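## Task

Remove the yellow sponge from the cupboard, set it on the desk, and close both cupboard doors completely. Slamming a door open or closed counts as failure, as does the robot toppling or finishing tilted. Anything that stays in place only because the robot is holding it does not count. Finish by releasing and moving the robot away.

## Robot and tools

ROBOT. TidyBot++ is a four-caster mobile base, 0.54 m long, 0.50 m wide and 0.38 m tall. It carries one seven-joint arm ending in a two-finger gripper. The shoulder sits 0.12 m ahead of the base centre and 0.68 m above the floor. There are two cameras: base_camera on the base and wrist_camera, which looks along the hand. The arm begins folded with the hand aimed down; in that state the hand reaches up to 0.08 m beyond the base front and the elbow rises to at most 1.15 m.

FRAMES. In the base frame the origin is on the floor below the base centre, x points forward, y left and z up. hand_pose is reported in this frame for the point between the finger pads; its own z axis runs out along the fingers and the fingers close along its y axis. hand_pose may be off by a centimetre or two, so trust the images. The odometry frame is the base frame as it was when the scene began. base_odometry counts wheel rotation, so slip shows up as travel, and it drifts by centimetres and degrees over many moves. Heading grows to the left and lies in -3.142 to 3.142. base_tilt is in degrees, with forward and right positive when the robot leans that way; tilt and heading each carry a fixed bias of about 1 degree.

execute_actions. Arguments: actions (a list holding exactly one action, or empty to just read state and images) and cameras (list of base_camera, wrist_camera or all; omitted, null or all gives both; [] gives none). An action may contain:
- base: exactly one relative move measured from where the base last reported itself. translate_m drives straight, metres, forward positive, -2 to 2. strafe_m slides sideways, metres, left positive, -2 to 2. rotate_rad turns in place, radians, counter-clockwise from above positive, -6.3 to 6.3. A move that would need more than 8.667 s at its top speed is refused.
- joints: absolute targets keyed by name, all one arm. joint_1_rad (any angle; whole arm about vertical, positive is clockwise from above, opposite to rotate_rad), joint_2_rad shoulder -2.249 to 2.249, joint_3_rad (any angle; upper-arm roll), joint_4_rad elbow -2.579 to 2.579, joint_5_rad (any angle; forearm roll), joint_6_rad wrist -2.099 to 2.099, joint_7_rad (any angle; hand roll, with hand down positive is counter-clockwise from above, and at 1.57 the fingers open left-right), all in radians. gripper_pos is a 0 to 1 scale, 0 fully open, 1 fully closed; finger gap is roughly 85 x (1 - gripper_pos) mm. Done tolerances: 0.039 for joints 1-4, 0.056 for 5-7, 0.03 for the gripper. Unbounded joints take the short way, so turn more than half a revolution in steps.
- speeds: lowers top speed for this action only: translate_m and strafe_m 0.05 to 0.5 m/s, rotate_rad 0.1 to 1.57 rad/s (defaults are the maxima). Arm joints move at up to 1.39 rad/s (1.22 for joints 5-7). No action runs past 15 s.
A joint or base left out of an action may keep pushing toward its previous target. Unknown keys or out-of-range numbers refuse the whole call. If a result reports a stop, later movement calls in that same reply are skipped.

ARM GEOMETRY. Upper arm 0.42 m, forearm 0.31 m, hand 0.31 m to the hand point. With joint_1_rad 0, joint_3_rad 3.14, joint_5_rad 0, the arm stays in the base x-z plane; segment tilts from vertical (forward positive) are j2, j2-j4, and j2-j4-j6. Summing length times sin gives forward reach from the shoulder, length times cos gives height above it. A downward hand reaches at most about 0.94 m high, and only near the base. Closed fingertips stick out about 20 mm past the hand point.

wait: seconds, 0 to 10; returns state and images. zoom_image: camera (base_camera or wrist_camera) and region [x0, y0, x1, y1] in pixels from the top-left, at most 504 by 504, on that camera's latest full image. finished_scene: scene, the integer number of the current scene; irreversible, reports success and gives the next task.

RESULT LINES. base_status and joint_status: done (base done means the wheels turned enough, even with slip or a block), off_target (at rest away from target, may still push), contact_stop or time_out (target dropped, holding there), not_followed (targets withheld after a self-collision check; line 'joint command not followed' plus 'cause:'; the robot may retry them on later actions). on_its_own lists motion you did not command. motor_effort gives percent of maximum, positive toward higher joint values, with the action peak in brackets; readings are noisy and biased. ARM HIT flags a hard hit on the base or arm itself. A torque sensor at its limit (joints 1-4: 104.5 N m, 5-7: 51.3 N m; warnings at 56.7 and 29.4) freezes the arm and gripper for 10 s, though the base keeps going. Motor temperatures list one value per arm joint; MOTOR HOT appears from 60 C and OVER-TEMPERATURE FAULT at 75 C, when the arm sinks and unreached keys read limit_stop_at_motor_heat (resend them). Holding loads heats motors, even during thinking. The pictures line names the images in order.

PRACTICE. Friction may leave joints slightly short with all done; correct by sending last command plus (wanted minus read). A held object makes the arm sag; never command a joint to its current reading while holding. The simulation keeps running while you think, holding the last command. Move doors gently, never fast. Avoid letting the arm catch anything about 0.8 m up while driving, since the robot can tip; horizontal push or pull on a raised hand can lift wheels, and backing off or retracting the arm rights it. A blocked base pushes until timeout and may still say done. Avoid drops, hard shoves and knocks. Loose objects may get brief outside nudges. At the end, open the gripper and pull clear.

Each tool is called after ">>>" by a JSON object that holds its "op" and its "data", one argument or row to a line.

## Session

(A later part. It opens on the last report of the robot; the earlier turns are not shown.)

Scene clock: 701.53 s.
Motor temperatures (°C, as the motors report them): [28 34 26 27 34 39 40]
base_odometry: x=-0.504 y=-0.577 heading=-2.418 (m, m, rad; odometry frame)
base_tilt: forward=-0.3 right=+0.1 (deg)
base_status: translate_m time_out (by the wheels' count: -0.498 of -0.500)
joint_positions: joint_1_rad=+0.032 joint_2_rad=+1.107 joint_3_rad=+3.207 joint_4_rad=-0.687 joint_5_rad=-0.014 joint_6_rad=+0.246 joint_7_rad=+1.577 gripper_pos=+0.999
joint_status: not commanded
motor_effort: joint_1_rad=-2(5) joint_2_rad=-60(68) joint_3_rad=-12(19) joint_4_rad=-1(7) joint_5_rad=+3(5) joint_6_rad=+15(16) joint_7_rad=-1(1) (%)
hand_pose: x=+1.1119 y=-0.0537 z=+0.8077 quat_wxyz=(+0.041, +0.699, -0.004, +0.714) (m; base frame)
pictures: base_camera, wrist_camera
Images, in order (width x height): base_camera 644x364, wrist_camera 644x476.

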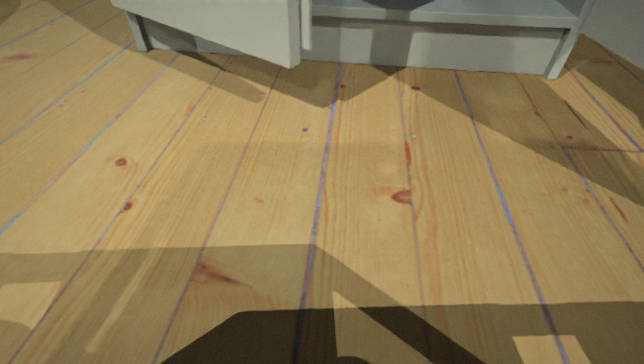

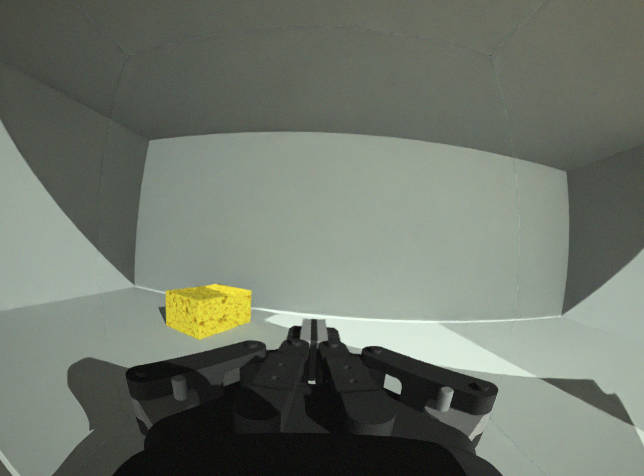

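>>> {"op": "execute_actions", "data": {
  "actions": [
    {"base":{"strafe_m":-0.1},"joints":{"joint_2_rad":1.075,"joint_3_rad":3.14,"joint_4_rad":-0.82,"joint_6_rad":0.3},"speeds":{"strafe_m":0.1}}
  ]
}}

>>> {"op": "execute_actions", "data": {
  "actions": [
    {"base":{"translate_m":-0.3},"speeds":{"translate_m":0.15}}
  ]
}}

Scene clock: 707.93 s.
Motor temperatures (°C, as the motors report them): [28 34 26 27 34 39 40]
base_odometry: x=-0.570 y=-0.503 heading=-2.416 (m, m, rad; odometry frame)
base_tilt: forward=-0.3 right=+0.1 (deg)
base_status: done
joint_positions: joint_1_rad=+0.001 joint_2_rad=+1.110 joint_3_rad=+3.206 joint_4_rad=-0.677 joint_5_rad=-0.014 joint_6_rad=+0.249 joint_7_rad=+1.577 gripper_pos=+0.999
joint_status: joint_3_rad off_target (ended at +3.206, target +3.140); joint_4_rad off_target (ended at -0.677, target -0.820); the others done
motor_effort: joint_1_rad=+3(8) joint_2_rad=-63(67) joint_3_rad=-13(18) joint_4_rad=-2(6) joint_5_rad=+2(5) joint_6_rad=+12(16) joint_7_rad=-1(1) (%)
hand_pose: x=+1.1140 y=-0.0216 z=+0.8112 quat_wxyz=(+0.029, +0.695, +0.007, +0.718) (m; base frame)
pictures: base_camera, wrist_camera
Images, in order (width x height): base_camera 644x364, wrist_camera 644x476.

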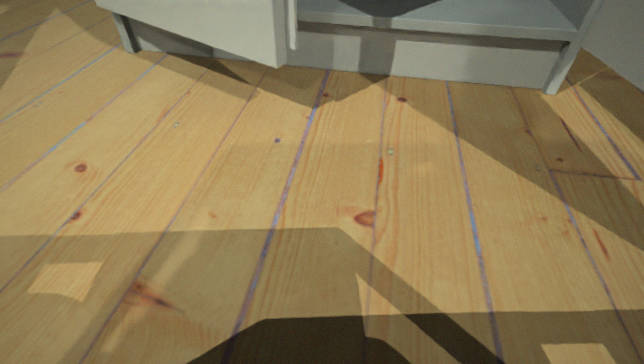

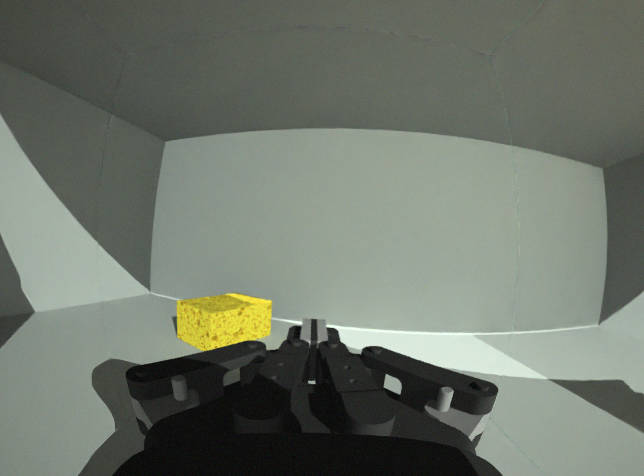

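Scene clock: 712.90 s.
Motor temperatures (°C, as the motors report them): [28 34 26 27 34 39 40]
base_odometry: x=-0.347 y=-0.305 heading=-2.419 (m, m, rad; odometry frame)
base_tilt: forward=-0.4 right=+0.1 (deg)
base_status: translate_m time_out (by the wheels' count: -0.298 of -0.300)
joint_positions: joint_1_rad=+0.040 joint_2_rad=+1.107 joint_3_rad=+3.206 joint_4_rad=-0.687 joint_5_rad=-0.017 joint_6_rad=+0.249 joint_7_rad=+1.577 gripper_pos=+0.999
joint_status: not commanded
motor_effort: joint_1_rad=-2(9) joint_2_rad=-60(68) joint_3_rad=-12(19) joint_4_rad=-1(5) joint_5_rad=+3(5) joint_6_rad=+16(16) joint_7_rad=-1(1) (%)
hand_pose: x=+1.1115 y=-0.0613 z=+0.8085 quat_wxyz=(+0.042, +0.698, -0.009, +0.715) (m; base frame)
pictures: base_camera, wrist_camera
Images, in order (width x height): base_camera 644x364, wrist_camera 644x476.

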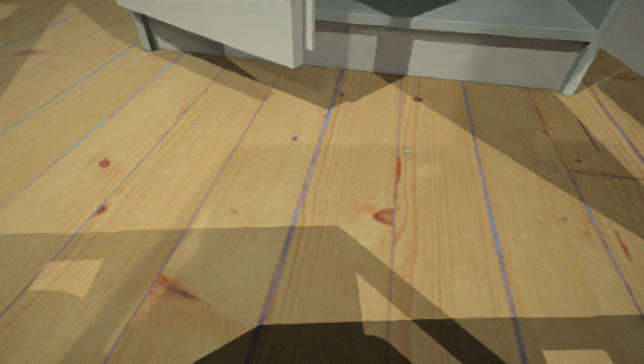

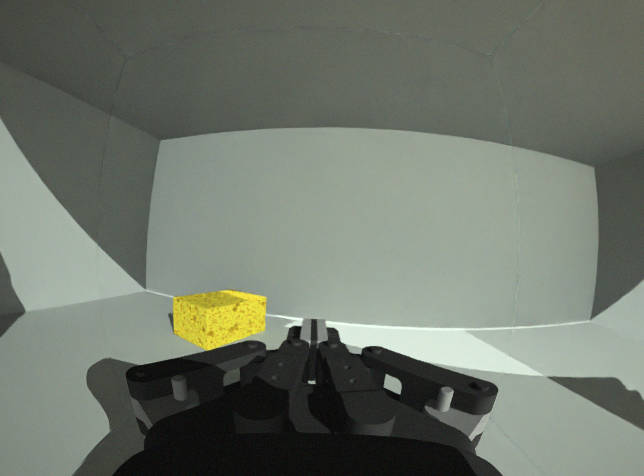

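>>> {"op": "execute_actions", "data": {
  "actions": [
    {"base":{"translate_m":0.05},"joints":{"joint_2_rad":1.03,"joint_3_rad":3.14,"joint_4_rad":-0.82,"joint_6_rad":0.3},"speeds":{"translate_m":0.05}}
  ]
}}

Scene clock: 718.77 s.
Motor temperatures (°C, as the motors report them): [28 34 26 27 34 39 40]
base_odometry: x=-0.385 y=-0.338 heading=-2.420 (m, m, rad; odometry frame)
base_tilt: forward=-0.4 right=+0.2 (deg)
base_status: done
joint_positions: joint_1_rad=+0.059 joint_2_rad=+1.054 joint_3_rad=+3.171 joint_4_rad=-0.820 joint_5_rad=-0.023 joint_6_rad=+0.268 joint_7_rad=+1.577 gripper_pos=+0.999
joint_status: all done
motor_effort: joint_1_rad=-10(11) joint_2_rad=-58(66) joint_3_rad=-4(12) joint_4_rad=+27(28) joint_5_rad=-2(6) joint_6_rad=+9(20) joint_7_rad=-1(1) (%)
hand_pose: x=+1.0936 y=-0.0700 z=+0.7847 quat_wxyz=(+0.031, +0.719, -0.026, +0.694) (m; base frame)
pictures: base_camera, wrist_camera
Images, in order (width x height): base_camera 644x364, wrist_camera 644x476.

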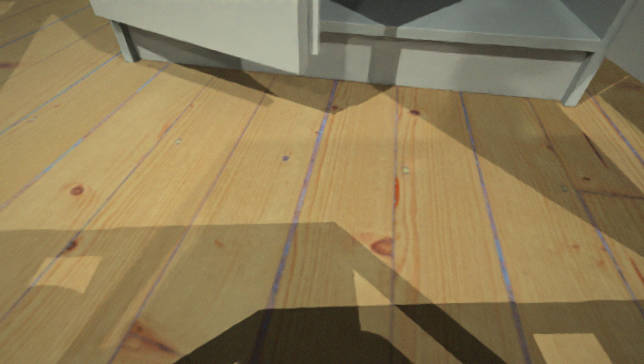

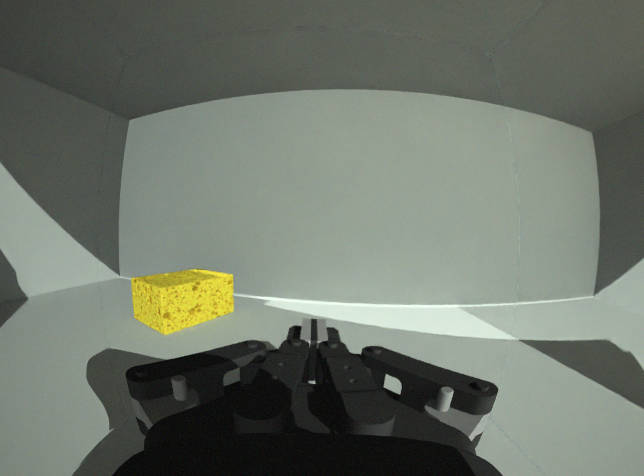

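>>> {"op": "execute_actions", "data": {
  "actions": [
    {"base":{"strafe_m":-0.12},"joints":{"joint_1_rad":0.02,"joint_2_rad":1.075},"speeds":{"strafe_m":0.08}}
  ]
}}

>>> {"op": "execute_actions", "data": {
  "actions": [
    {"base":{"translate_m":-0.1},"speeds":{"translate_m":0.08}}
  ]
}}

Scene clock: 723.97 s.
Motor temperatures (°C, as the motors report them): [28 34 26 27 34 39 40]
base_odometry: x=-0.464 y=-0.248 heading=-2.420 (m, m, rad; odometry frame)
base_tilt: forward=-0.4 right=+0.2 (deg)
base_status: done
joint_positions: joint_1_rad=+0.021 joint_2_rad=+1.064 joint_3_rad=+3.146 joint_4_rad=-0.816 joint_5_rad=-0.023 joint_6_rad=+0.278 joint_7_rad=+1.576 gripper_pos=+0.999
joint_status: all done
motor_effort: joint_1_rad=+0(13) joint_2_rad=-53(59) joint_3_rad=-1(4) joint_4_rad=+23(26) joint_5_rad=-1(0) joint_6_rad=+9(10) joint_7_rad=-1(1) (%)
hand_pose: x=+1.0972 y=-0.0227 z=+0.7801 quat_wxyz=(+0.006, +0.718, -0.015, +0.696) (m; base frame)
pictures: base_camera, wrist_camera
Images, in order (width x height): base_camera 644x364, wrist_camera 644x476.

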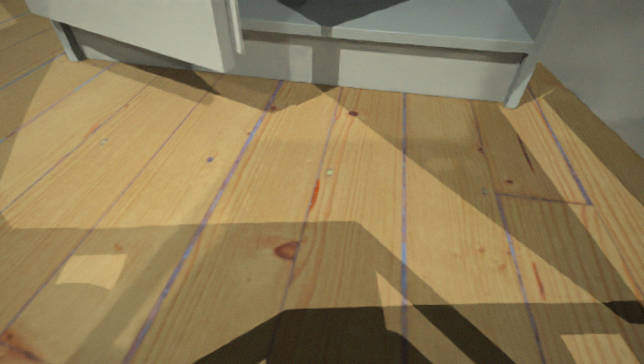

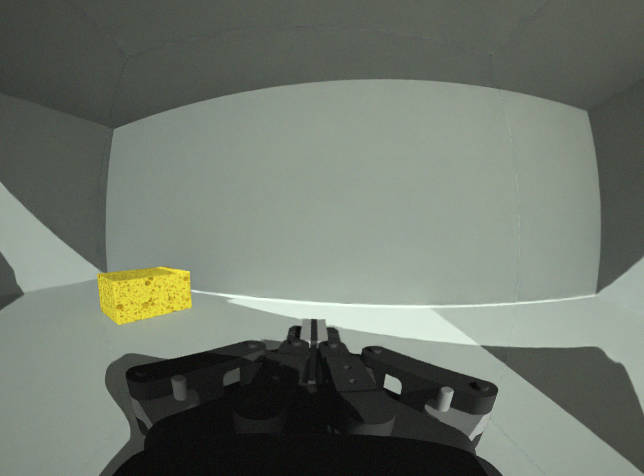

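Scene clock: 725.77 s.
Motor temperatures (°C, as the motors report them): [28 34 26 27 34 39 40]
base_odometry: x=-0.389 y=-0.182 heading=-2.420 (m, m, rad; odometry frame)
base_tilt: forward=-0.3 right=+0.1 (deg)
base_status: done
joint_positions: joint_1_rad=+0.021 joint_2_rad=+1.064 joint_3_rad=+3.146 joint_4_rad=-0.817 joint_5_rad=-0.023 joint_6_rad=+0.279 joint_7_rad=+1.576 gripper_pos=+0.999
joint_status: not commanded
motor_effort: joint_1_rad=+0(1) joint_2_rad=-54(56) joint_3_rad=-1(1) joint_4_rad=+23(24) joint_5_rad=-1(1) joint_6_rad=+9(9) joint_7_rad=-2(1) (%)
hand_pose: x=+1.0972 y=-0.0227 z=+0.7801 quat_wxyz=(+0.006, +0.718, -0.015, +0.696) (m; base frame)
pictures: base_camera, wrist_camera
Images, in order (width x height): base_camera 644x364, wrist_camera 644x476.

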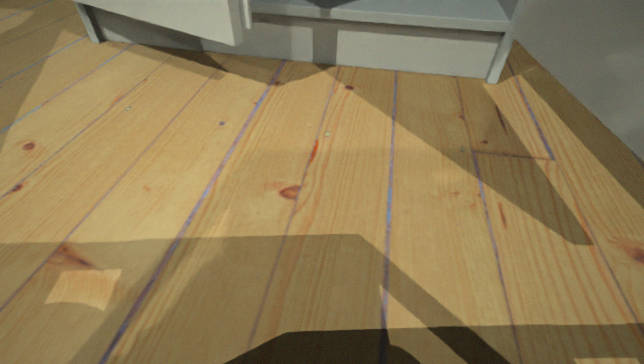

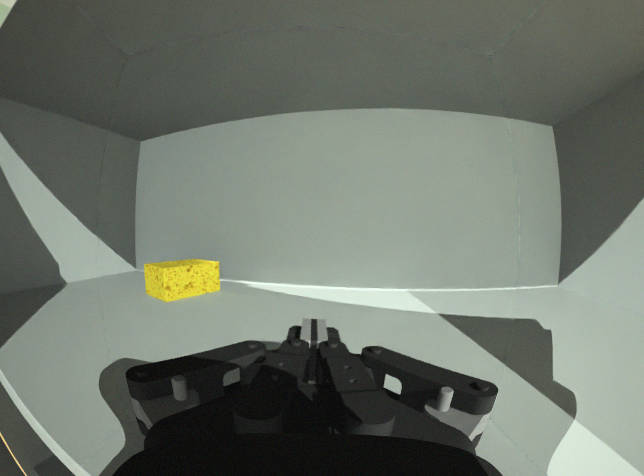

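>>> {"op": "execute_actions", "data": {
  "actions": [
    {"base":{"translate_m":-0.4},"speeds":{"translate_m":0.2}}
  ]
}}

>>> {"op": "execute_actions", "data": {
  "actions": [
    {"joints":{"joint_1_rad":0,"joint_2_rad":0.9,"joint_4_rad":-1.89,"joint_6_rad":1.25,"gripper_pos":0}}
  ]
}}

Scene clock: 734.10 s.
Motor temperatures (°C, as the motors report them): [28 34 26 27 34 39 40]
base_odometry: x=-0.089 y=+0.083 heading=-2.420 (m, m, rad; odometry frame)
base_tilt: forward=-0.4 right=+0.2 (deg)
base_status: done
joint_positions: joint_1_rad=+0.021 joint_2_rad=+1.064 joint_3_rad=+3.146 joint_4_rad=-0.817 joint_5_rad=-0.023 joint_6_rad=+0.279 joint_7_rad=+1.576 gripper_pos=+0.999
joint_status: not commanded
motor_effort: joint_1_rad=-1(1) joint_2_rad=-54(57) joint_3_rad=-1(1) joint_4_rad=+25(25) joint_5_rad=-1(1) joint_6_rad=+9(9) joint_7_rad=-1(1) (%)
hand_pose: x=+1.0972 y=-0.0227 z=+0.7800 quat_wxyz=(+0.006, +0.718, -0.015, +0.696) (m; base frame)
pictures: base_camera, wrist_camera
Images, in order (width x height): base_camera 644x364, wrist_camera 644x476.

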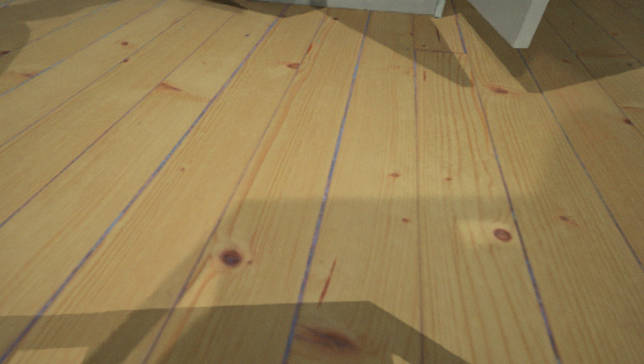

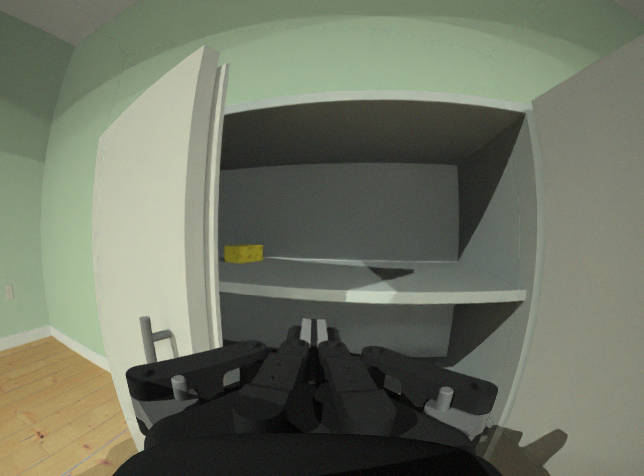

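Scene clock: 736.47 s.
Motor temperatures (°C, as the motors report them): [28 34 26 27 34 39 40]
base_odometry: x=-0.089 y=+0.083 heading=-2.420 (m, m, rad; odometry frame)
base_tilt: forward=-0.4 right=+0.1 (deg)
base_status: not commanded
joint_positions: joint_1_rad=+0.015 joint_2_rad=+0.923 joint_3_rad=+3.146 joint_4_rad=-1.878 joint_5_rad=-0.023 joint_6_rad=+1.218 joint_7_rad=+1.576 gripper_pos=+0.000
joint_status: all done
motor_effort: joint_1_rad=+0(1) joint_2_rad=-41(55) joint_3_rad=-1(1) joint_4_rad=+13(25) joint_5_rad=-1(1) joint_6_rad=+9(8) joint_7_rad=-1(2) (%)
hand_pose: x=+0.8704 y=-0.0189 z=+0.6357 quat_wxyz=(+0.014, +0.711, -0.014, +0.703) (m; base frame)
pictures: base_camera, wrist_camera
Images, in order (width x height): base_camera 644x364, wrist_camera 644x476.

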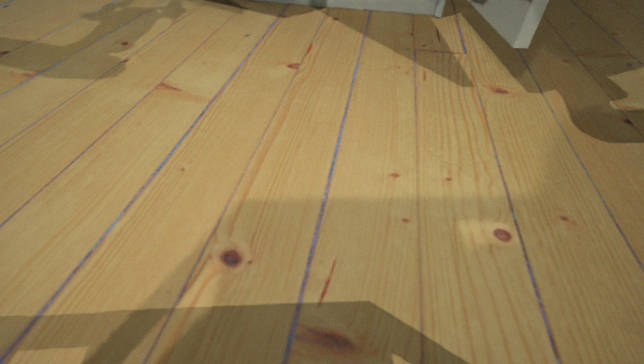

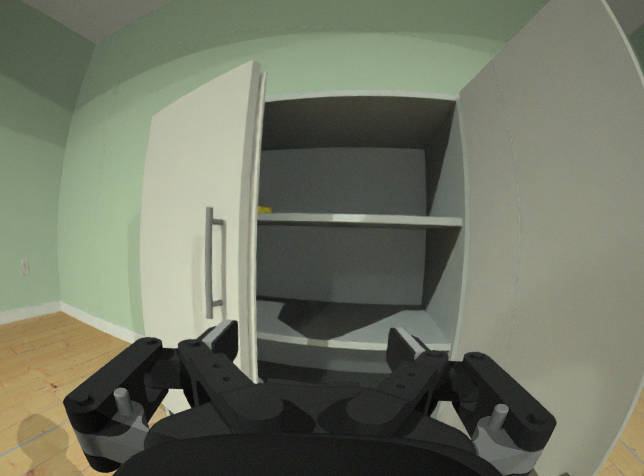

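>>> {"op": "execute_actions", "data": {
  "actions": [
    {"base":{"translate_m":0.38},"joints":{"gripper_pos":1},"speeds":{"translate_m":0.2}}
  ],
  "cameras": ["wrist_camera"]
}}

>>> {"op": "execute_actions", "data": {
  "actions": [
    {"base":{"strafe_m":0.15},"speeds":{"strafe_m":0.05}}
  ]
}}

Scene clock: 746.40 s.
Motor temperatures (°C, as the motors report them): [28 34 26 27 34 39 40]
base_odometry: x=-0.374 y=-0.168 heading=-2.419 (m, m, rad; odometry frame)
base_tilt: forward=-0.4 right=+0.1 (deg)
base_status: done
joint_positions: joint_1_rad=+0.012 joint_2_rad=+0.921 joint_3_rad=+3.146 joint_4_rad=-1.882 joint_5_rad=-0.023 joint_6_rad=+1.219 joint_7_rad=+1.576 gripper_pos=+0.999
joint_status: all done
motor_effort: joint_1_rad=+0(1) joint_2_rad=-41(43) joint_3_rad=-1(1) joint_4_rad=+12(14) joint_5_rad=-1(1) joint_6_rad=+9(9) joint_7_rad=-1(1) (%)
hand_pose: x=+0.8695 y=-0.0169 z=+0.6358 quat_wxyz=(+0.013, +0.712, -0.013, +0.702) (m; base frame)
pictures: wrist_camera
Images, in order (width x height): wrist_camera 644x476.

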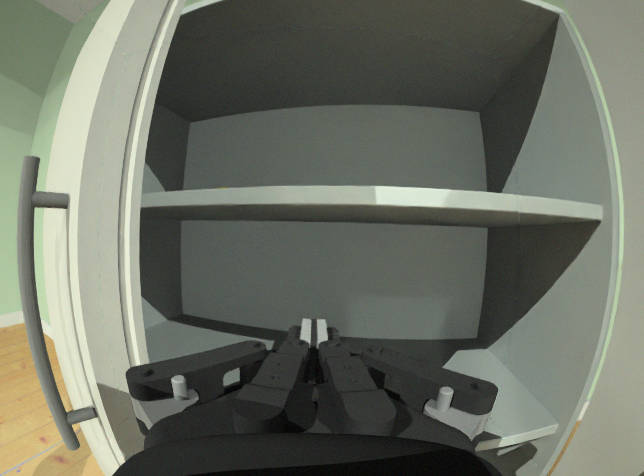

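Scene clock: 749.90 s.
Motor temperatures (°C, as the motors report them): [28 34 26 27 34 39 40]
base_odometry: x=-0.275 y=-0.281 heading=-2.419 (m, m, rad; odometry frame)
base_tilt: forward=-0.4 right=+0.2 (deg)
base_status: done
joint_positions: joint_1_rad=+0.068 joint_2_rad=+0.919 joint_3_rad=+3.179 joint_4_rad=-1.888 joint_5_rad=-0.043 joint_6_rad=+1.222 joint_7_rad=+1.576 gripper_pos=+0.999
joint_status: not commanded
motor_effort: joint_1_rad=-15(16) joint_2_rad=-41(42) joint_3_rad=-11(12) joint_4_rad=+15(16) joint_5_rad=+7(9) joint_6_rad=+8(9) joint_7_rad=-1(1) (%)
hand_pose: x=+0.8638 y=-0.0806 z=+0.6360 quat_wxyz=(+0.054, +0.710, -0.039, +0.701) (m; base frame)
pictures: base_camera, wrist_camera
Images, in order (width x height): base_camera 644x364, wrist_camera 644x476.

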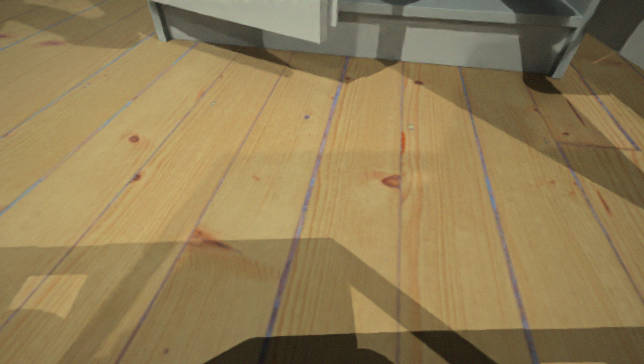

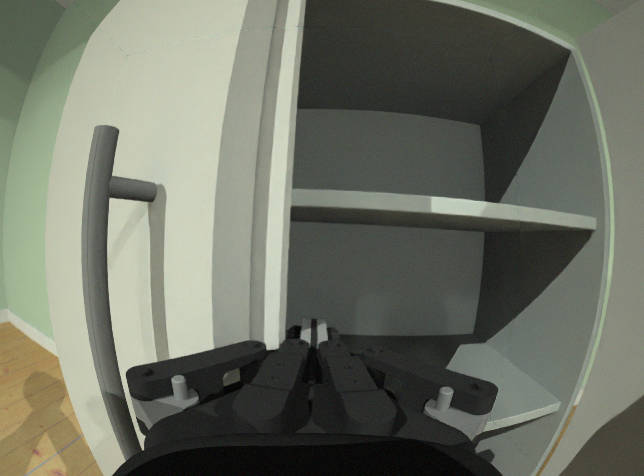

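>>> {"op": "execute_actions", "data": {
  "actions": [
    {"base":{"strafe_m":-0.06},"speeds":{"strafe_m":0.1}}
  ],
  "cameras": []
}}

>>> {"op": "execute_actions", "data": {
  "actions": [
    {"base":{"translate_m":-0.2},"speeds":{"translate_m":0.15}}
  ],
  "cameras": []
}}

>>> {"op": "execute_actions", "data": {
  "actions": [
    {"base":{"strafe_m":0.13},"joints":{"gripper_pos":0},"speeds":{"strafe_m":0.15}}
  ]
}}

Scene clock: 757.07 s.
Motor temperatures (°C, as the motors report them): [28 34 26 27 34 39 40]
base_odometry: x=-0.315 y=-0.236 heading=-2.420 (m, m, rad; odometry frame)
base_tilt: forward=-0.4 right=+0.2 (deg)
base_status: done
joint_positions: joint_1_rad=+0.007 joint_2_rad=+0.919 joint_3_rad=+3.156 joint_4_rad=-1.888 joint_5_rad=-0.043 joint_6_rad=+1.223 joint_7_rad=+1.576 gripper_pos=+0.999
joint_status: not commanded
motor_effort: joint_1_rad=+0(12) joint_2_rad=-41(41) joint_3_rad=+0(9) joint_4_rad=+13(15) joint_5_rad=-1(7) joint_6_rad=+9(9) joint_7_rad=-1(1) (%)
hand_pose: x=+0.8675 y=-0.0239 z=+0.6357 quat_wxyz=(+0.021, +0.712, -0.019, +0.702) (m; base frame)
pictures: none
No camera images: the call's "cameras" was empty. Leave "cameras" out to get every camera's image.

Scene clock: 759.07 s.
Motor temperatures (°C, as the motors report them): [28 34 26 27 34 39 40]
base_odometry: x=-0.164 y=-0.104 heading=-2.420 (m, m, rad; odometry frame)
base_tilt: forward=-0.4 right=+0.2 (deg)
base_status: done
joint_positions: joint_1_rad=+0.007 joint_2_rad=+0.919 joint_3_rad=+3.156 joint_4_rad=-1.888 joint_5_rad=-0.043 joint_6_rad=+1.223 joint_7_rad=+1.576 gripper_pos=+0.999
joint_status: not commanded
motor_effort: joint_1_rad=+0(0) joint_2_rad=-41(44) joint_3_rad=-1(1) joint_4_rad=+13(14) joint_5_rad=-1(1) joint_6_rad=+9(10) joint_7_rad=-1(1) (%)
hand_pose: x=+0.8675 y=-0.0238 z=+0.6360 quat_wxyz=(+0.021, +0.712, -0.019, +0.702) (m; base frame)
pictures: none
No camera images: the call's "cameras" was empty. Leave "cameras" out to get every camera's image.

Scene clock: 760.63 s.
Motor temperatures (°C, as the motors report them): [28 34 26 27 34 39 40]
base_odometry: x=-0.078 y=-0.201 heading=-2.420 (m, m, rad; odometry frame)
base_tilt: forward=-0.4 right=+0.2 (deg)
base_status: done
joint_positions: joint_1_rad=-0.001 joint_2_rad=+0.919 joint_3_rad=+3.152 joint_4_rad=-1.888 joint_5_rad=-0.043 joint_6_rad=+1.223 joint_7_rad=+1.576 gripper_pos=+0.000
joint_status: all done
motor_effort: joint_1_rad=+0(3) joint_2_rad=-41(42) joint_3_rad=+0(3) joint_4_rad=+13(13) joint_5_rad=-1(0) joint_6_rad=+9(9) joint_7_rad=-1(1) (%)
hand_pose: x=+0.8677 y=-0.0160 z=+0.6360 quat_wxyz=(+0.016, +0.712, -0.017, +0.702) (m; base frame)
pictures: base_camera, wrist_camera
Images, in order (width x height): base_camera 644x364, wrist_camera 644x476.

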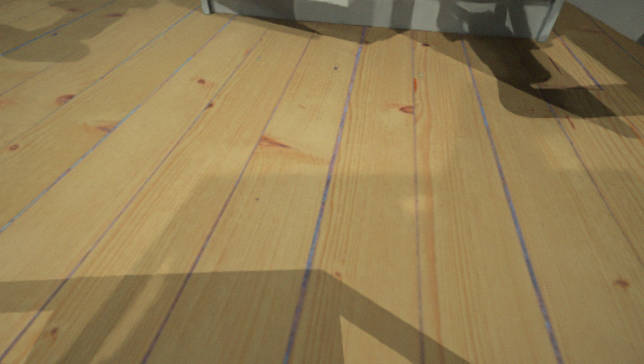

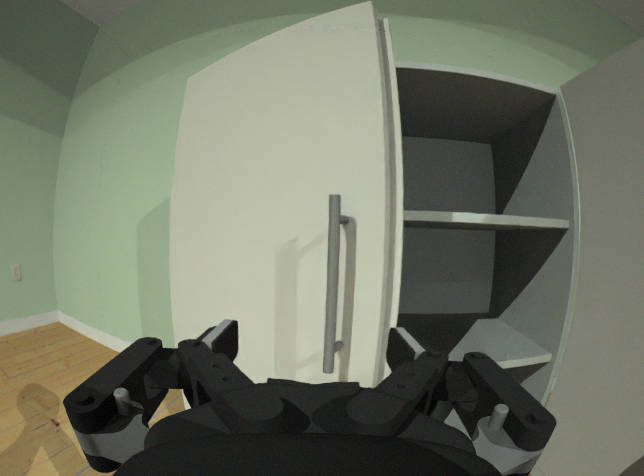

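>>> {"op": "execute_actions", "data": {
  "actions": [
    {"base":{"strafe_m":-0.02},"speeds":{"strafe_m":0.1}}
  ],
  "cameras": []
}}

>>> {"op": "execute_actions", "data": {
  "actions": [
    {"base":{"translate_m":0.15},"speeds":{"translate_m":0.1}}
  ],
  "cameras": ["wrist_camera"]
}}

Scene clock: 764.30 s.
Motor temperatures (°C, as the motors report them): [28 34 26 27 34 39 40]
base_odometry: x=-0.092 y=-0.186 heading=-2.420 (m, m, rad; odometry frame)
base_tilt: forward=-0.4 right=+0.1 (deg)
base_status: done
joint_positions: joint_1_rad=+0.005 joint_2_rad=+0.919 joint_3_rad=+3.151 joint_4_rad=-1.888 joint_5_rad=-0.043 joint_6_rad=+1.223 joint_7_rad=+1.576 gripper_pos=+0.000
joint_status: not commanded
motor_effort: joint_1_rad=+0(3) joint_2_rad=-41(41) joint_3_rad=+0(2) joint_4_rad=+12(13) joint_5_rad=-1(0) joint_6_rad=+9(8) joint_7_rad=-1(1) (%)
hand_pose: x=+0.8676 y=-0.0198 z=+0.6360 quat_wxyz=(+0.018, +0.712, -0.019, +0.702) (m; base frame)
pictures: none
No camera images: the call's "cameras" was empty. Leave "cameras" out to get every camera's image.

Scene clock: 766.37 s.
Motor temperatures (°C, as the motors report them): [28 34 26 27 34 39 40]
base_odometry: x=-0.204 y=-0.285 heading=-2.420 (m, m, rad; odometry frame)
base_tilt: forward=-0.4 right=+0.2 (deg)
base_status: done
joint_positions: joint_1_rad=+0.005 joint_2_rad=+0.918 joint_3_rad=+3.151 joint_4_rad=-1.888 joint_5_rad=-0.043 joint_6_rad=+1.223 joint_7_rad=+1.576 gripper_pos=+0.000
joint_status: not commanded
motor_effort: joint_1_rad=+0(1) joint_2_rad=-41(43) joint_3_rad=-1(1) joint_4_rad=+13(13) joint_5_rad=+0(0) joint_6_rad=+9(10) joint_7_rad=-1(1) (%)
hand_pose: x=+0.8676 y=-0.0198 z=+0.6362 quat_wxyz=(+0.018, +0.712, -0.019, +0.702) (m; base frame)
pictures: wrist_camera
Images, in order (width x height): wrist_camera 644x476.

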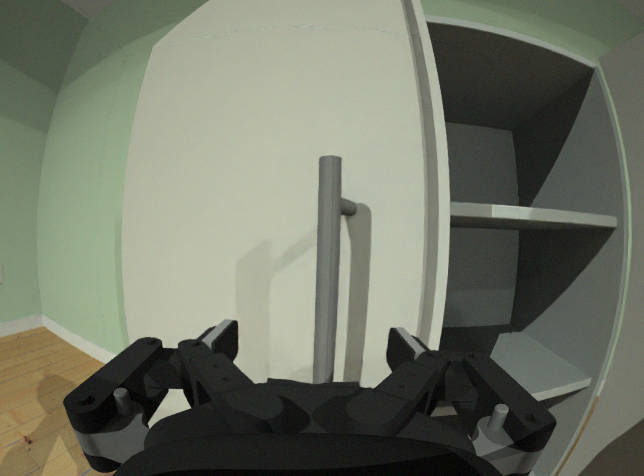

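>>> {"op": "execute_actions", "data": {
  "actions": [
    {"base":{"translate_m":0.04},"speeds":{"translate_m":0.05}}
  ],
  "cameras": []
}}

>>> {"op": "execute_actions", "data": {
  "actions": [
    {"joints":{"gripper_pos":1}}
  ],
  "cameras": ["wrist_camera"]
}}

>>> {"op": "execute_actions", "data": {
  "actions": [
    {"base":{"translate_m":-0.1},"speeds":{"translate_m":0.05}}
  ]
}}

Scene clock: 771.23 s.
Motor temperatures (°C, as the motors report them): [28 34 26 27 34 39 40]
base_odometry: x=-0.234 y=-0.312 heading=-2.419 (m, m, rad; odometry frame)
base_tilt: forward=-0.4 right=+0.1 (deg)
base_status: done
joint_positions: joint_1_rad=+0.005 joint_2_rad=+0.918 joint_3_rad=+3.151 joint_4_rad=-1.889 joint_5_rad=-0.043 joint_6_rad=+1.223 joint_7_rad=+1.576 gripper_pos=+0.000
joint_status: not commanded
motor_effort: joint_1_rad=+0(1) joint_2_rad=-41(43) joint_3_rad=+0(1) joint_4_rad=+13(14) joint_5_rad=-1(1) joint_6_rad=+9(10) joint_7_rad=-1(1) (%)
hand_pose: x=+0.8675 y=-0.0198 z=+0.6364 quat_wxyz=(+0.018, +0.711, -0.019, +0.702) (m; base frame)
pictures: none
No camera images: the call's "cameras" was empty. Leave "cameras" out to get every camera's image.

Scene clock: 772.33 s.
Motor temperatures (°C, as the motors report them): [28 34 26 27 34 39 40]
base_odometry: x=-0.234 y=-0.312 heading=-2.420 (m, m, rad; odometry frame)
base_tilt: forward=-0.4 right=+0.1 (deg)
base_status: not commanded
joint_positions: joint_1_rad=+0.027 joint_2_rad=+0.917 joint_3_rad=+3.155 joint_4_rad=-1.891 joint_5_rad=-0.043 joint_6_rad=+1.223 joint_7_rad=+1.576 gripper_pos=+0.884
joint_status: gripper_pos off_target (ended at +0.884, target +1.000)
motor_effort: joint_1_rad=-3(10) joint_2_rad=-41(42) joint_3_rad=-3(8) joint_4_rad=+14(15) joint_5_rad=+1(4) joint_6_rad=+9(10) joint_7_rad=-2(2) (%)
hand_pose: x=+0.8662 y=-0.0379 z=+0.6361 quat_wxyz=(+0.027, +0.711, -0.026, +0.702) (m; base frame)
pictures: wrist_camera
Images, in order (width x height): wrist_camera 644x476.

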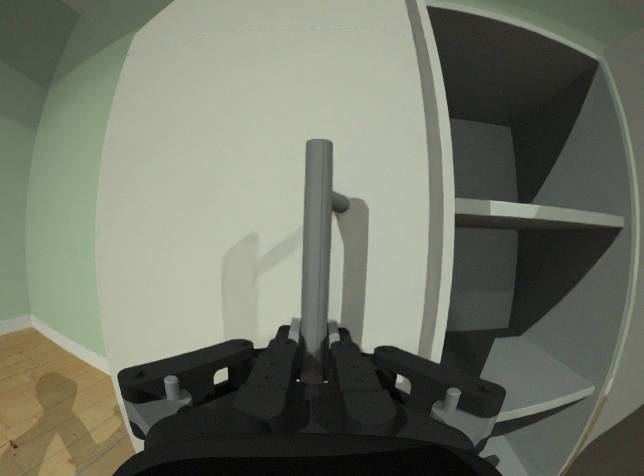

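Scene clock: 774.83 s.
Motor temperatures (°C, as the motors report them): [28 34 26 27 34 39 40]
base_odometry: x=-0.159 y=-0.246 heading=-2.419 (m, m, rad; odometry frame)
base_tilt: forward=-0.4 right=+0.1 (deg)
base_status: done
joint_positions: joint_1_rad=-0.051 joint_2_rad=+0.922 joint_3_rad=+3.121 joint_4_rad=-1.882 joint_5_rad=-0.011 joint_6_rad=+1.224 joint_7_rad=+1.576 gripper_pos=+0.885
joint_status: not commanded
motor_effort: joint_1_rad=+9(13) joint_2_rad=-47(52) joint_3_rad=+4(7) joint_4_rad=+10(18) joint_5_rad=-6(9) joint_6_rad=+13(17) joint_7_rad=-3(3) (%)
hand_pose: x=+0.8681 y=+0.0460 z=+0.6365 quat_wxyz=(-0.023, +0.710, +0.014, +0.703) (m; base frame)
pictures: base_camera, wrist_camera
Images, in order (width x height): base_camera 644x364, wrist_camera 644x476.

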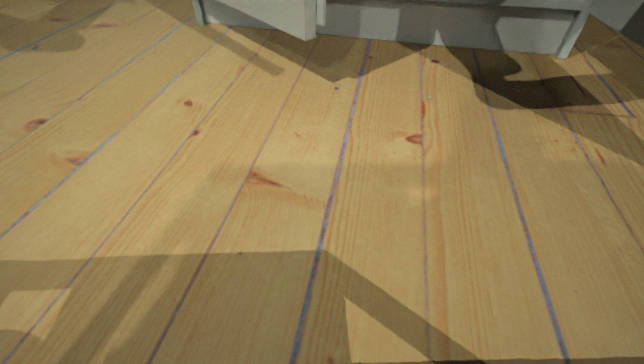

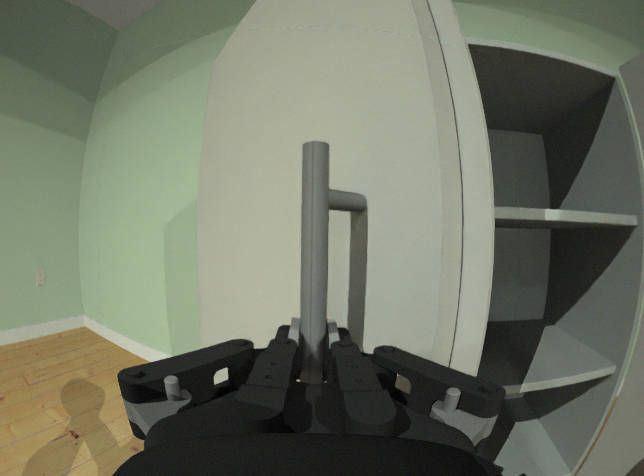

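>>> {"op": "execute_actions", "data": {
  "actions": [
    {"base":{"strafe_m":0.15},"speeds":{"strafe_m":0.05}}
  ],
  "cameras": []
}}

>>> {"op": "execute_actions", "data": {
  "actions": [
    {"base":{"translate_m":-0.05},"speeds":{"translate_m":0.05}}
  ],
  "cameras": []
}}

>>> {"op": "execute_actions", "data": {
  "actions": [
    {"base":{"strafe_m":0.15},"speeds":{"strafe_m":0.05}}
  ]
}}

Scene clock: 781.47 s.
Motor temperatures (°C, as the motors report them): [28 34 26 27 34 39 40]
base_odometry: x=-0.060 y=-0.358 heading=-2.420 (m, m, rad; odometry frame)
base_tilt: forward=-0.4 right=+0.1 (deg)
base_status: done
joint_positions: joint_1_rad=+0.069 joint_2_rad=+0.908 joint_3_rad=+3.179 joint_4_rad=-1.919 joint_5_rad=-0.045 joint_6_rad=+1.236 joint_7_rad=+1.576 gripper_pos=+0.885
joint_status: not commanded
motor_effort: joint_1_rad=-14(16) joint_2_rad=-39(48) joint_3_rad=-10(12) joint_4_rad=+20(21) joint_5_rad=+7(9) joint_6_rad=+7(15) joint_7_rad=-1(3) (%)
hand_pose: x=+0.8547 y=-0.0813 z=+0.6357 quat_wxyz=(+0.055, +0.713, -0.041, +0.698) (m; base frame)
pictures: none
No camera images: the call's "cameras" was empty. Leave "cameras" out to get every camera's image.

Scene clock: 783.03 s.
Motor temperatures (°C, as the motors report them): [28 34 26 27 34 39 40]
base_odometry: x=-0.023 y=-0.326 heading=-2.420 (m, m, rad; odometry frame)
base_tilt: forward=-0.4 right=+0.1 (deg)
base_status: done
joint_positions: joint_1_rad=-0.016 joint_2_rad=+0.923 joint_3_rad=+3.143 joint_4_rad=-1.888 joint_5_rad=-0.038 joint_6_rad=+1.236 joint_7_rad=+1.576 gripper_pos=+0.886
joint_status: not commanded
motor_effort: joint_1_rad=+3(13) joint_2_rad=-48(51) joint_3_rad=+0(9) joint_4_rad=+12(20) joint_5_rad=-3(8) joint_6_rad=+15(17) joint_7_rad=-3(3) (%)
hand_pose: x=+0.8677 y=+0.0015 z=+0.6365 quat_wxyz=(+0.005, +0.709, -0.009, +0.705) (m; base frame)
pictures: none
No camera images: the call's "cameras" was empty. Leave "cameras" out to get every camera's image.

Scene clock: 786.53 s.
Motor temperatures (°C, as the motors report them): [28 34 26 27 34 39 40]
base_odometry: x=+0.076 y=-0.438 heading=-2.420 (m, m, rad; odometry frame)
base_tilt: forward=-0.4 right=+0.1 (deg)
base_status: done
joint_positions: joint_1_rad=+0.049 joint_2_rad=+0.898 joint_3_rad=+3.166 joint_4_rad=-1.946 joint_5_rad=-0.044 joint_6_rad=+1.248 joint_7_rad=+1.576 gripper_pos=+0.886
joint_status: not commanded
motor_effort: joint_1_rad=-10(12) joint_2_rad=-37(48) joint_3_rad=-7(9) joint_4_rad=+24(26) joint_5_rad=+6(9) joint_6_rad=+6(14) joint_7_rad=-2(3) (%)
hand_pose: x=+0.8491 y=-0.0597 z=+0.6357 quat_wxyz=(+0.041, +0.715, -0.034, +0.697) (m; base frame)
pictures: base_camera, wrist_camera
Images, in order (width x height): base_camera 644x364, wrist_camera 644x476.

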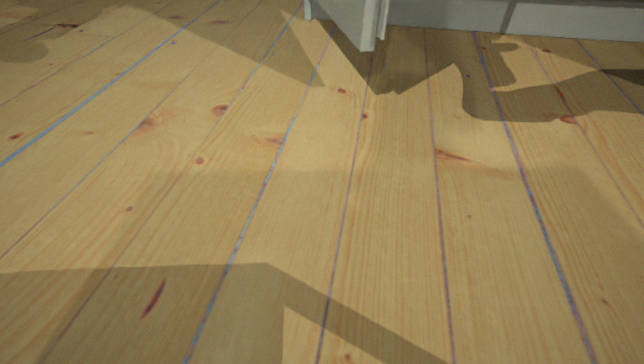

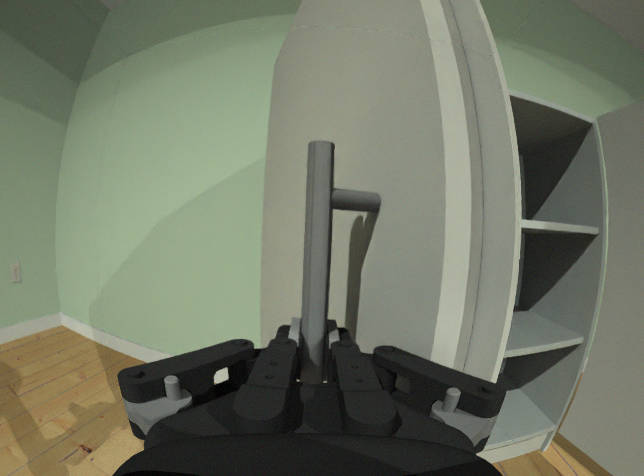

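>>> {"op": "execute_actions", "data": {
  "actions": [
    {"base":{"strafe_m":-0.05},"joints":{"gripper_pos":0},"speeds":{"strafe_m":0.05}}
  ],
  "cameras": []
}}

>>> {"op": "execute_actions", "data": {
  "actions": [
    {"base":{"translate_m":-0.18},"speeds":{"translate_m":0.15}}
  ],
  "cameras": []
}}

>>> {"op": "execute_actions", "data": {
  "actions": [
    {"base":{"strafe_m":-0.2},"joints":{"gripper_pos":1}}
  ],
  "cameras": []
}}

>>> {"op": "execute_actions", "data": {
  "actions": [
    {"base":{"translate_m":0.33},"speeds":{"translate_m":0.25}}
  ]
}}

Scene clock: 791.50 s.
Motor temperatures (°C, as the motors report them): [28 33 26 27 34 39 40]
base_odometry: x=+0.043 y=-0.401 heading=-2.420 (m, m, rad; odometry frame)
base_tilt: forward=-0.4 right=+0.1 (deg)
base_status: done
joint_positions: joint_1_rad=+0.000 joint_2_rad=+0.905 joint_3_rad=+3.148 joint_4_rad=-1.888 joint_5_rad=-0.038 joint_6_rad=+1.245 joint_7_rad=+1.576 gripper_pos=+0.000
joint_status: all done
motor_effort: joint_1_rad=+0(9) joint_2_rad=-41(49) joint_3_rad=-1(7) joint_4_rad=+13(25) joint_5_rad=-2(7) joint_6_rad=+9(15) joint_7_rad=-1(4) (%)
hand_pose: x=+0.8683 y=-0.0134 z=+0.6530 quat_wxyz=(+0.014, +0.699, -0.015, +0.715) (m; base frame)
pictures: none
No camera images: the call's "cameras" was empty. Leave "cameras" out to get every camera's image.

Scene clock: 793.37 s.
Motor temperatures (°C, as the motors report them): [28 33 26 27 34 39 40]
base_odometry: x=+0.179 y=-0.282 heading=-2.420 (m, m, rad; odometry frame)
base_tilt: forward=-0.4 right=+0.1 (deg)
base_status: done
joint_positions: joint_1_rad=+0.000 joint_2_rad=+0.905 joint_3_rad=+3.148 joint_4_rad=-1.888 joint_5_rad=-0.038 joint_6_rad=+1.245 joint_7_rad=+1.576 gripper_pos=+0.000
joint_status: not commanded
motor_effort: joint_1_rad=+0(0) joint_2_rad=-41(45) joint_3_rad=-1(1) joint_4_rad=+13(14) joint_5_rad=-1(1) joint_6_rad=+9(10) joint_7_rad=-1(2) (%)
hand_pose: x=+0.8682 y=-0.0134 z=+0.6529 quat_wxyz=(+0.014, +0.699, -0.015, +0.715) (m; base frame)
pictures: none
No camera images: the call's "cameras" was empty. Leave "cameras" out to get every camera's image.

Scene clock: 795.13 s.
Motor temperatures (°C, as the motors report them): [28 33 26 27 34 39 40]
base_odometry: x=+0.046 y=-0.131 heading=-2.420 (m, m, rad; odometry frame)
base_tilt: forward=-0.5 right=+0.2 (deg)
base_status: done
joint_positions: joint_1_rad=+0.007 joint_2_rad=+0.905 joint_3_rad=+3.148 joint_4_rad=-1.888 joint_5_rad=-0.038 joint_6_rad=+1.245 joint_7_rad=+1.576 gripper_pos=+0.999
joint_status: all done
motor_effort: joint_1_rad=+0(3) joint_2_rad=-41(41) joint_3_rad=-1(3) joint_4_rad=+13(13) joint_5_rad=-1(0) joint_6_rad=+9(9) joint_7_rad=-1(1) (%)
hand_pose: x=+0.8681 y=-0.0181 z=+0.6529 quat_wxyz=(+0.016, +0.699, -0.017, +0.715) (m; base frame)
pictures: none
No camera images: the call's "cameras" was empty. Leave "cameras" out to get every camera's image.

Scene clock: 797.33 s.
Motor temperatures (°C, as the motors report them): [28 33 26 27 34 39 40]
base_odometry: x=-0.201 y=-0.349 heading=-2.420 (m, m, rad; odometry frame)
base_tilt: forward=-0.4 right=+0.1 (deg)
base_status: done
joint_positions: joint_1_rad=+0.007 joint_2_rad=+0.905 joint_3_rad=+3.148 joint_4_rad=-1.888 joint_5_rad=-0.038 joint_6_rad=+1.245 joint_7_rad=+1.576 gripper_pos=+0.999
joint_status: not commanded
motor_effort: joint_1_rad=+0(0) joint_2_rad=-41(42) joint_3_rad=-1(0) joint_4_rad=+13(14) joint_5_rad=-1(1) joint_6_rad=+8(9) joint_7_rad=-1(1) (%)
hand_pose: x=+0.8681 y=-0.0181 z=+0.6529 quat_wxyz=(+0.016, +0.699, -0.017, +0.715) (m; base frame)
pictures: base_camera, wrist_camera
Images, in order (width x height): base_camera 644x364, wrist_camera 644x476.

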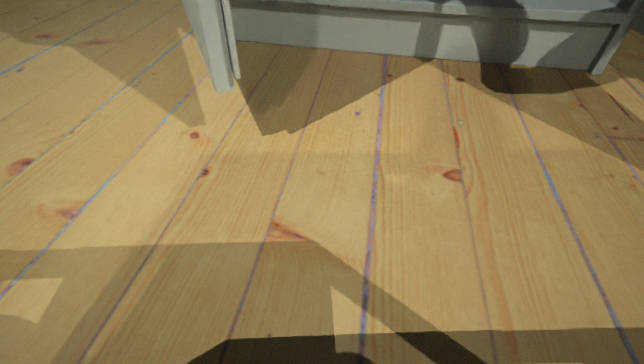

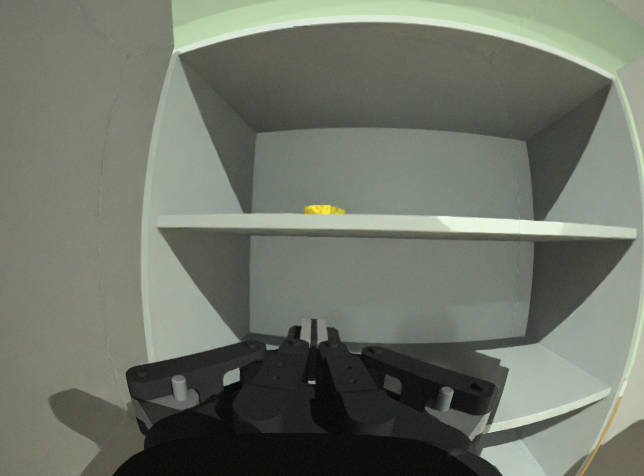

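>>> {"op": "execute_actions", "data": {
  "actions": [
    {"base":{"translate_m":-0.3},"speeds":{"translate_m":0.3}}
  ],
  "cameras": []
}}

>>> {"op": "execute_actions", "data": {
  "actions": [
    {"joints":{"joint_2_rad":1.06,"joint_4_rad":-0.83,"joint_6_rad":0.32,"joint_5_rad":0,"joint_3_rad":3.14}}
  ],
  "cameras": []
}}

>>> {"op": "execute_actions", "data": {
  "actions": [
    {"base":{"translate_m":0.3},"speeds":{"translate_m":0.2}}
  ]
}}

Scene clock: 804.77 s.
Motor temperatures (°C, as the motors report them): [28 33 26 27 34 39 40]
base_odometry: x=+0.024 y=-0.151 heading=-2.421 (m, m, rad; odometry frame)
base_tilt: forward=-0.4 right=+0.2 (deg)
base_status: done
joint_positions: joint_1_rad=+0.006 joint_2_rad=+0.905 joint_3_rad=+3.148 joint_4_rad=-1.888 joint_5_rad=-0.038 joint_6_rad=+1.245 joint_7_rad=+1.576 gripper_pos=+0.999
joint_status: not commanded
motor_effort: joint_1_rad=+0(2) joint_2_rad=-41(43) joint_3_rad=-1(2) joint_4_rad=+13(15) joint_5_rad=-2(0) joint_6_rad=+9(10) joint_7_rad=-1(1) (%)
hand_pose: x=+0.8681 y=-0.0175 z=+0.6528 quat_wxyz=(+0.016, +0.699, -0.017, +0.715) (m; base frame)
pictures: none
No camera images: the call's "cameras" was empty. Leave "cameras" out to get every camera's image.

Scene clock: 807.10 s.
Motor temperatures (°C, as the motors report them): [28 33 26 27 34 39 40]
base_odometry: x=+0.024 y=-0.151 heading=-2.421 (m, m, rad; odometry frame)
base_tilt: forward=-0.4 right=+0.2 (deg)
base_status: not commanded
joint_positions: joint_1_rad=+0.006 joint_2_rad=+1.035 joint_3_rad=+3.148 joint_4_rad=-0.841 joint_5_rad=-0.038 joint_6_rad=+0.353 joint_7_rad=+1.576 gripper_pos=+0.999
joint_status: all done
motor_effort: joint_1_rad=+0(0) joint_2_rad=-54(54) joint_3_rad=-1(1) joint_4_rad=+24(23) joint_5_rad=-2(0) joint_6_rad=+9(9) joint_7_rad=-1(1) (%)
hand_pose: x=+1.0916 y=-0.0109 z=+0.8167 quat_wxyz=(-0.001, +0.690, -0.016, +0.724) (m; base frame)
pictures: none
No camera images: the call's "cameras" was empty. Leave "cameras" out to get every camera's image.

Scene clock: 809.40 s.
Motor temperatures (°C, as the motors report them): [28 33 26 27 34 39 40]
base_odometry: x=-0.202 y=-0.349 heading=-2.420 (m, m, rad; odometry frame)
base_tilt: forward=-0.4 right=+0.2 (deg)
base_status: done
joint_positions: joint_1_rad=+0.006 joint_2_rad=+1.042 joint_3_rad=+3.148 joint_4_rad=-0.840 joint_5_rad=-0.038 joint_6_rad=+0.352 joint_7_rad=+1.576 gripper_pos=+0.999
joint_status: not commanded
motor_effort: joint_1_rad=+0(1) joint_2_rad=-55(56) joint_3_rad=-1(1) joint_4_rad=+24(25) joint_5_rad=-1(1) joint_6_rad=+9(9) joint_7_rad=-1(1) (%)
hand_pose: x=+1.0925 y=-0.0108 z=+0.8105 quat_wxyz=(-0.001, +0.693, -0.016, +0.721) (m; base frame)
pictures: base_camera, wrist_camera
Images, in order (width x height): base_camera 644x364, wrist_camera 644x476.

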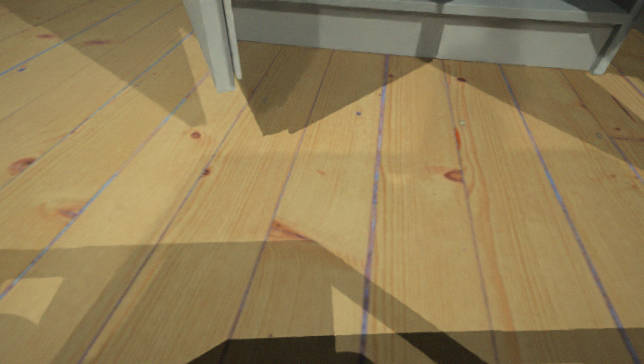

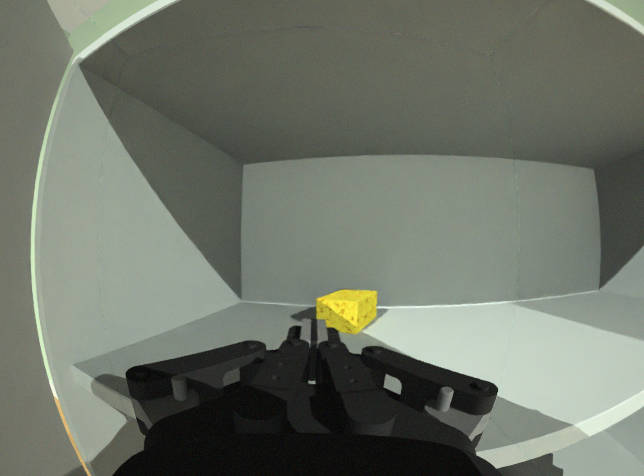

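>>> {"op": "execute_actions", "data": {
  "actions": [
    {"base":{"translate_m":0.17},"joints":{"joint_6_rad":0.27},"speeds":{"translate_m":0.1}}
  ]
}}

Scene clock: 826.80 s.
Motor temperatures (°C, as the motors report them): [28 33 26 27 34 39 40]
base_odometry: x=-0.329 y=-0.462 heading=-2.420 (m, m, rad; odometry frame)
base_tilt: forward=-0.4 right=+0.1 (deg)
base_status: done
joint_positions: joint_1_rad=+0.006 joint_2_rad=+1.046 joint_3_rad=+3.148 joint_4_rad=-0.839 joint_5_rad=-0.038 joint_6_rad=+0.298 joint_7_rad=+1.576 gripper_pos=+0.999
joint_status: all done
motor_effort: joint_1_rad=-1(1) joint_2_rad=-55(56) joint_3_rad=-1(1) joint_4_rad=+23(25) joint_5_rad=-1(1) joint_6_rad=+9(9) joint_7_rad=-1(1) (%)
hand_pose: x=+1.0933 y=-0.0103 z=+0.7899 quat_wxyz=(-0.002, +0.713, -0.016, +0.701) (m; base frame)
pictures: base_camera, wrist_camera
Images, in order (width x height): base_camera 644x364, wrist_camera 644x476.

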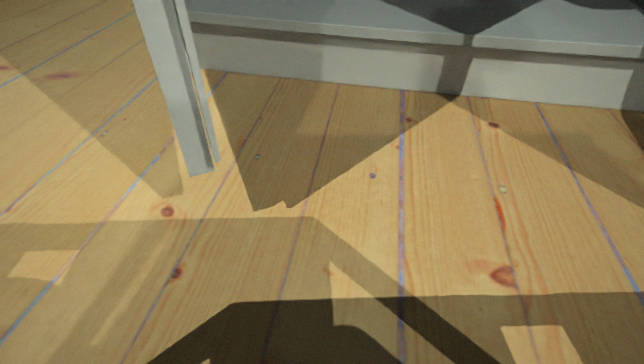

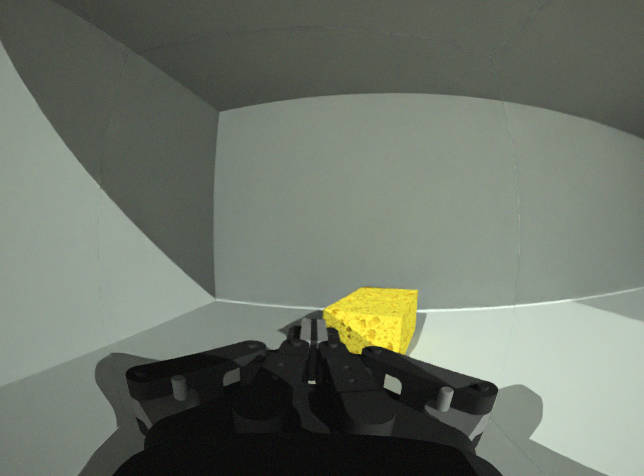

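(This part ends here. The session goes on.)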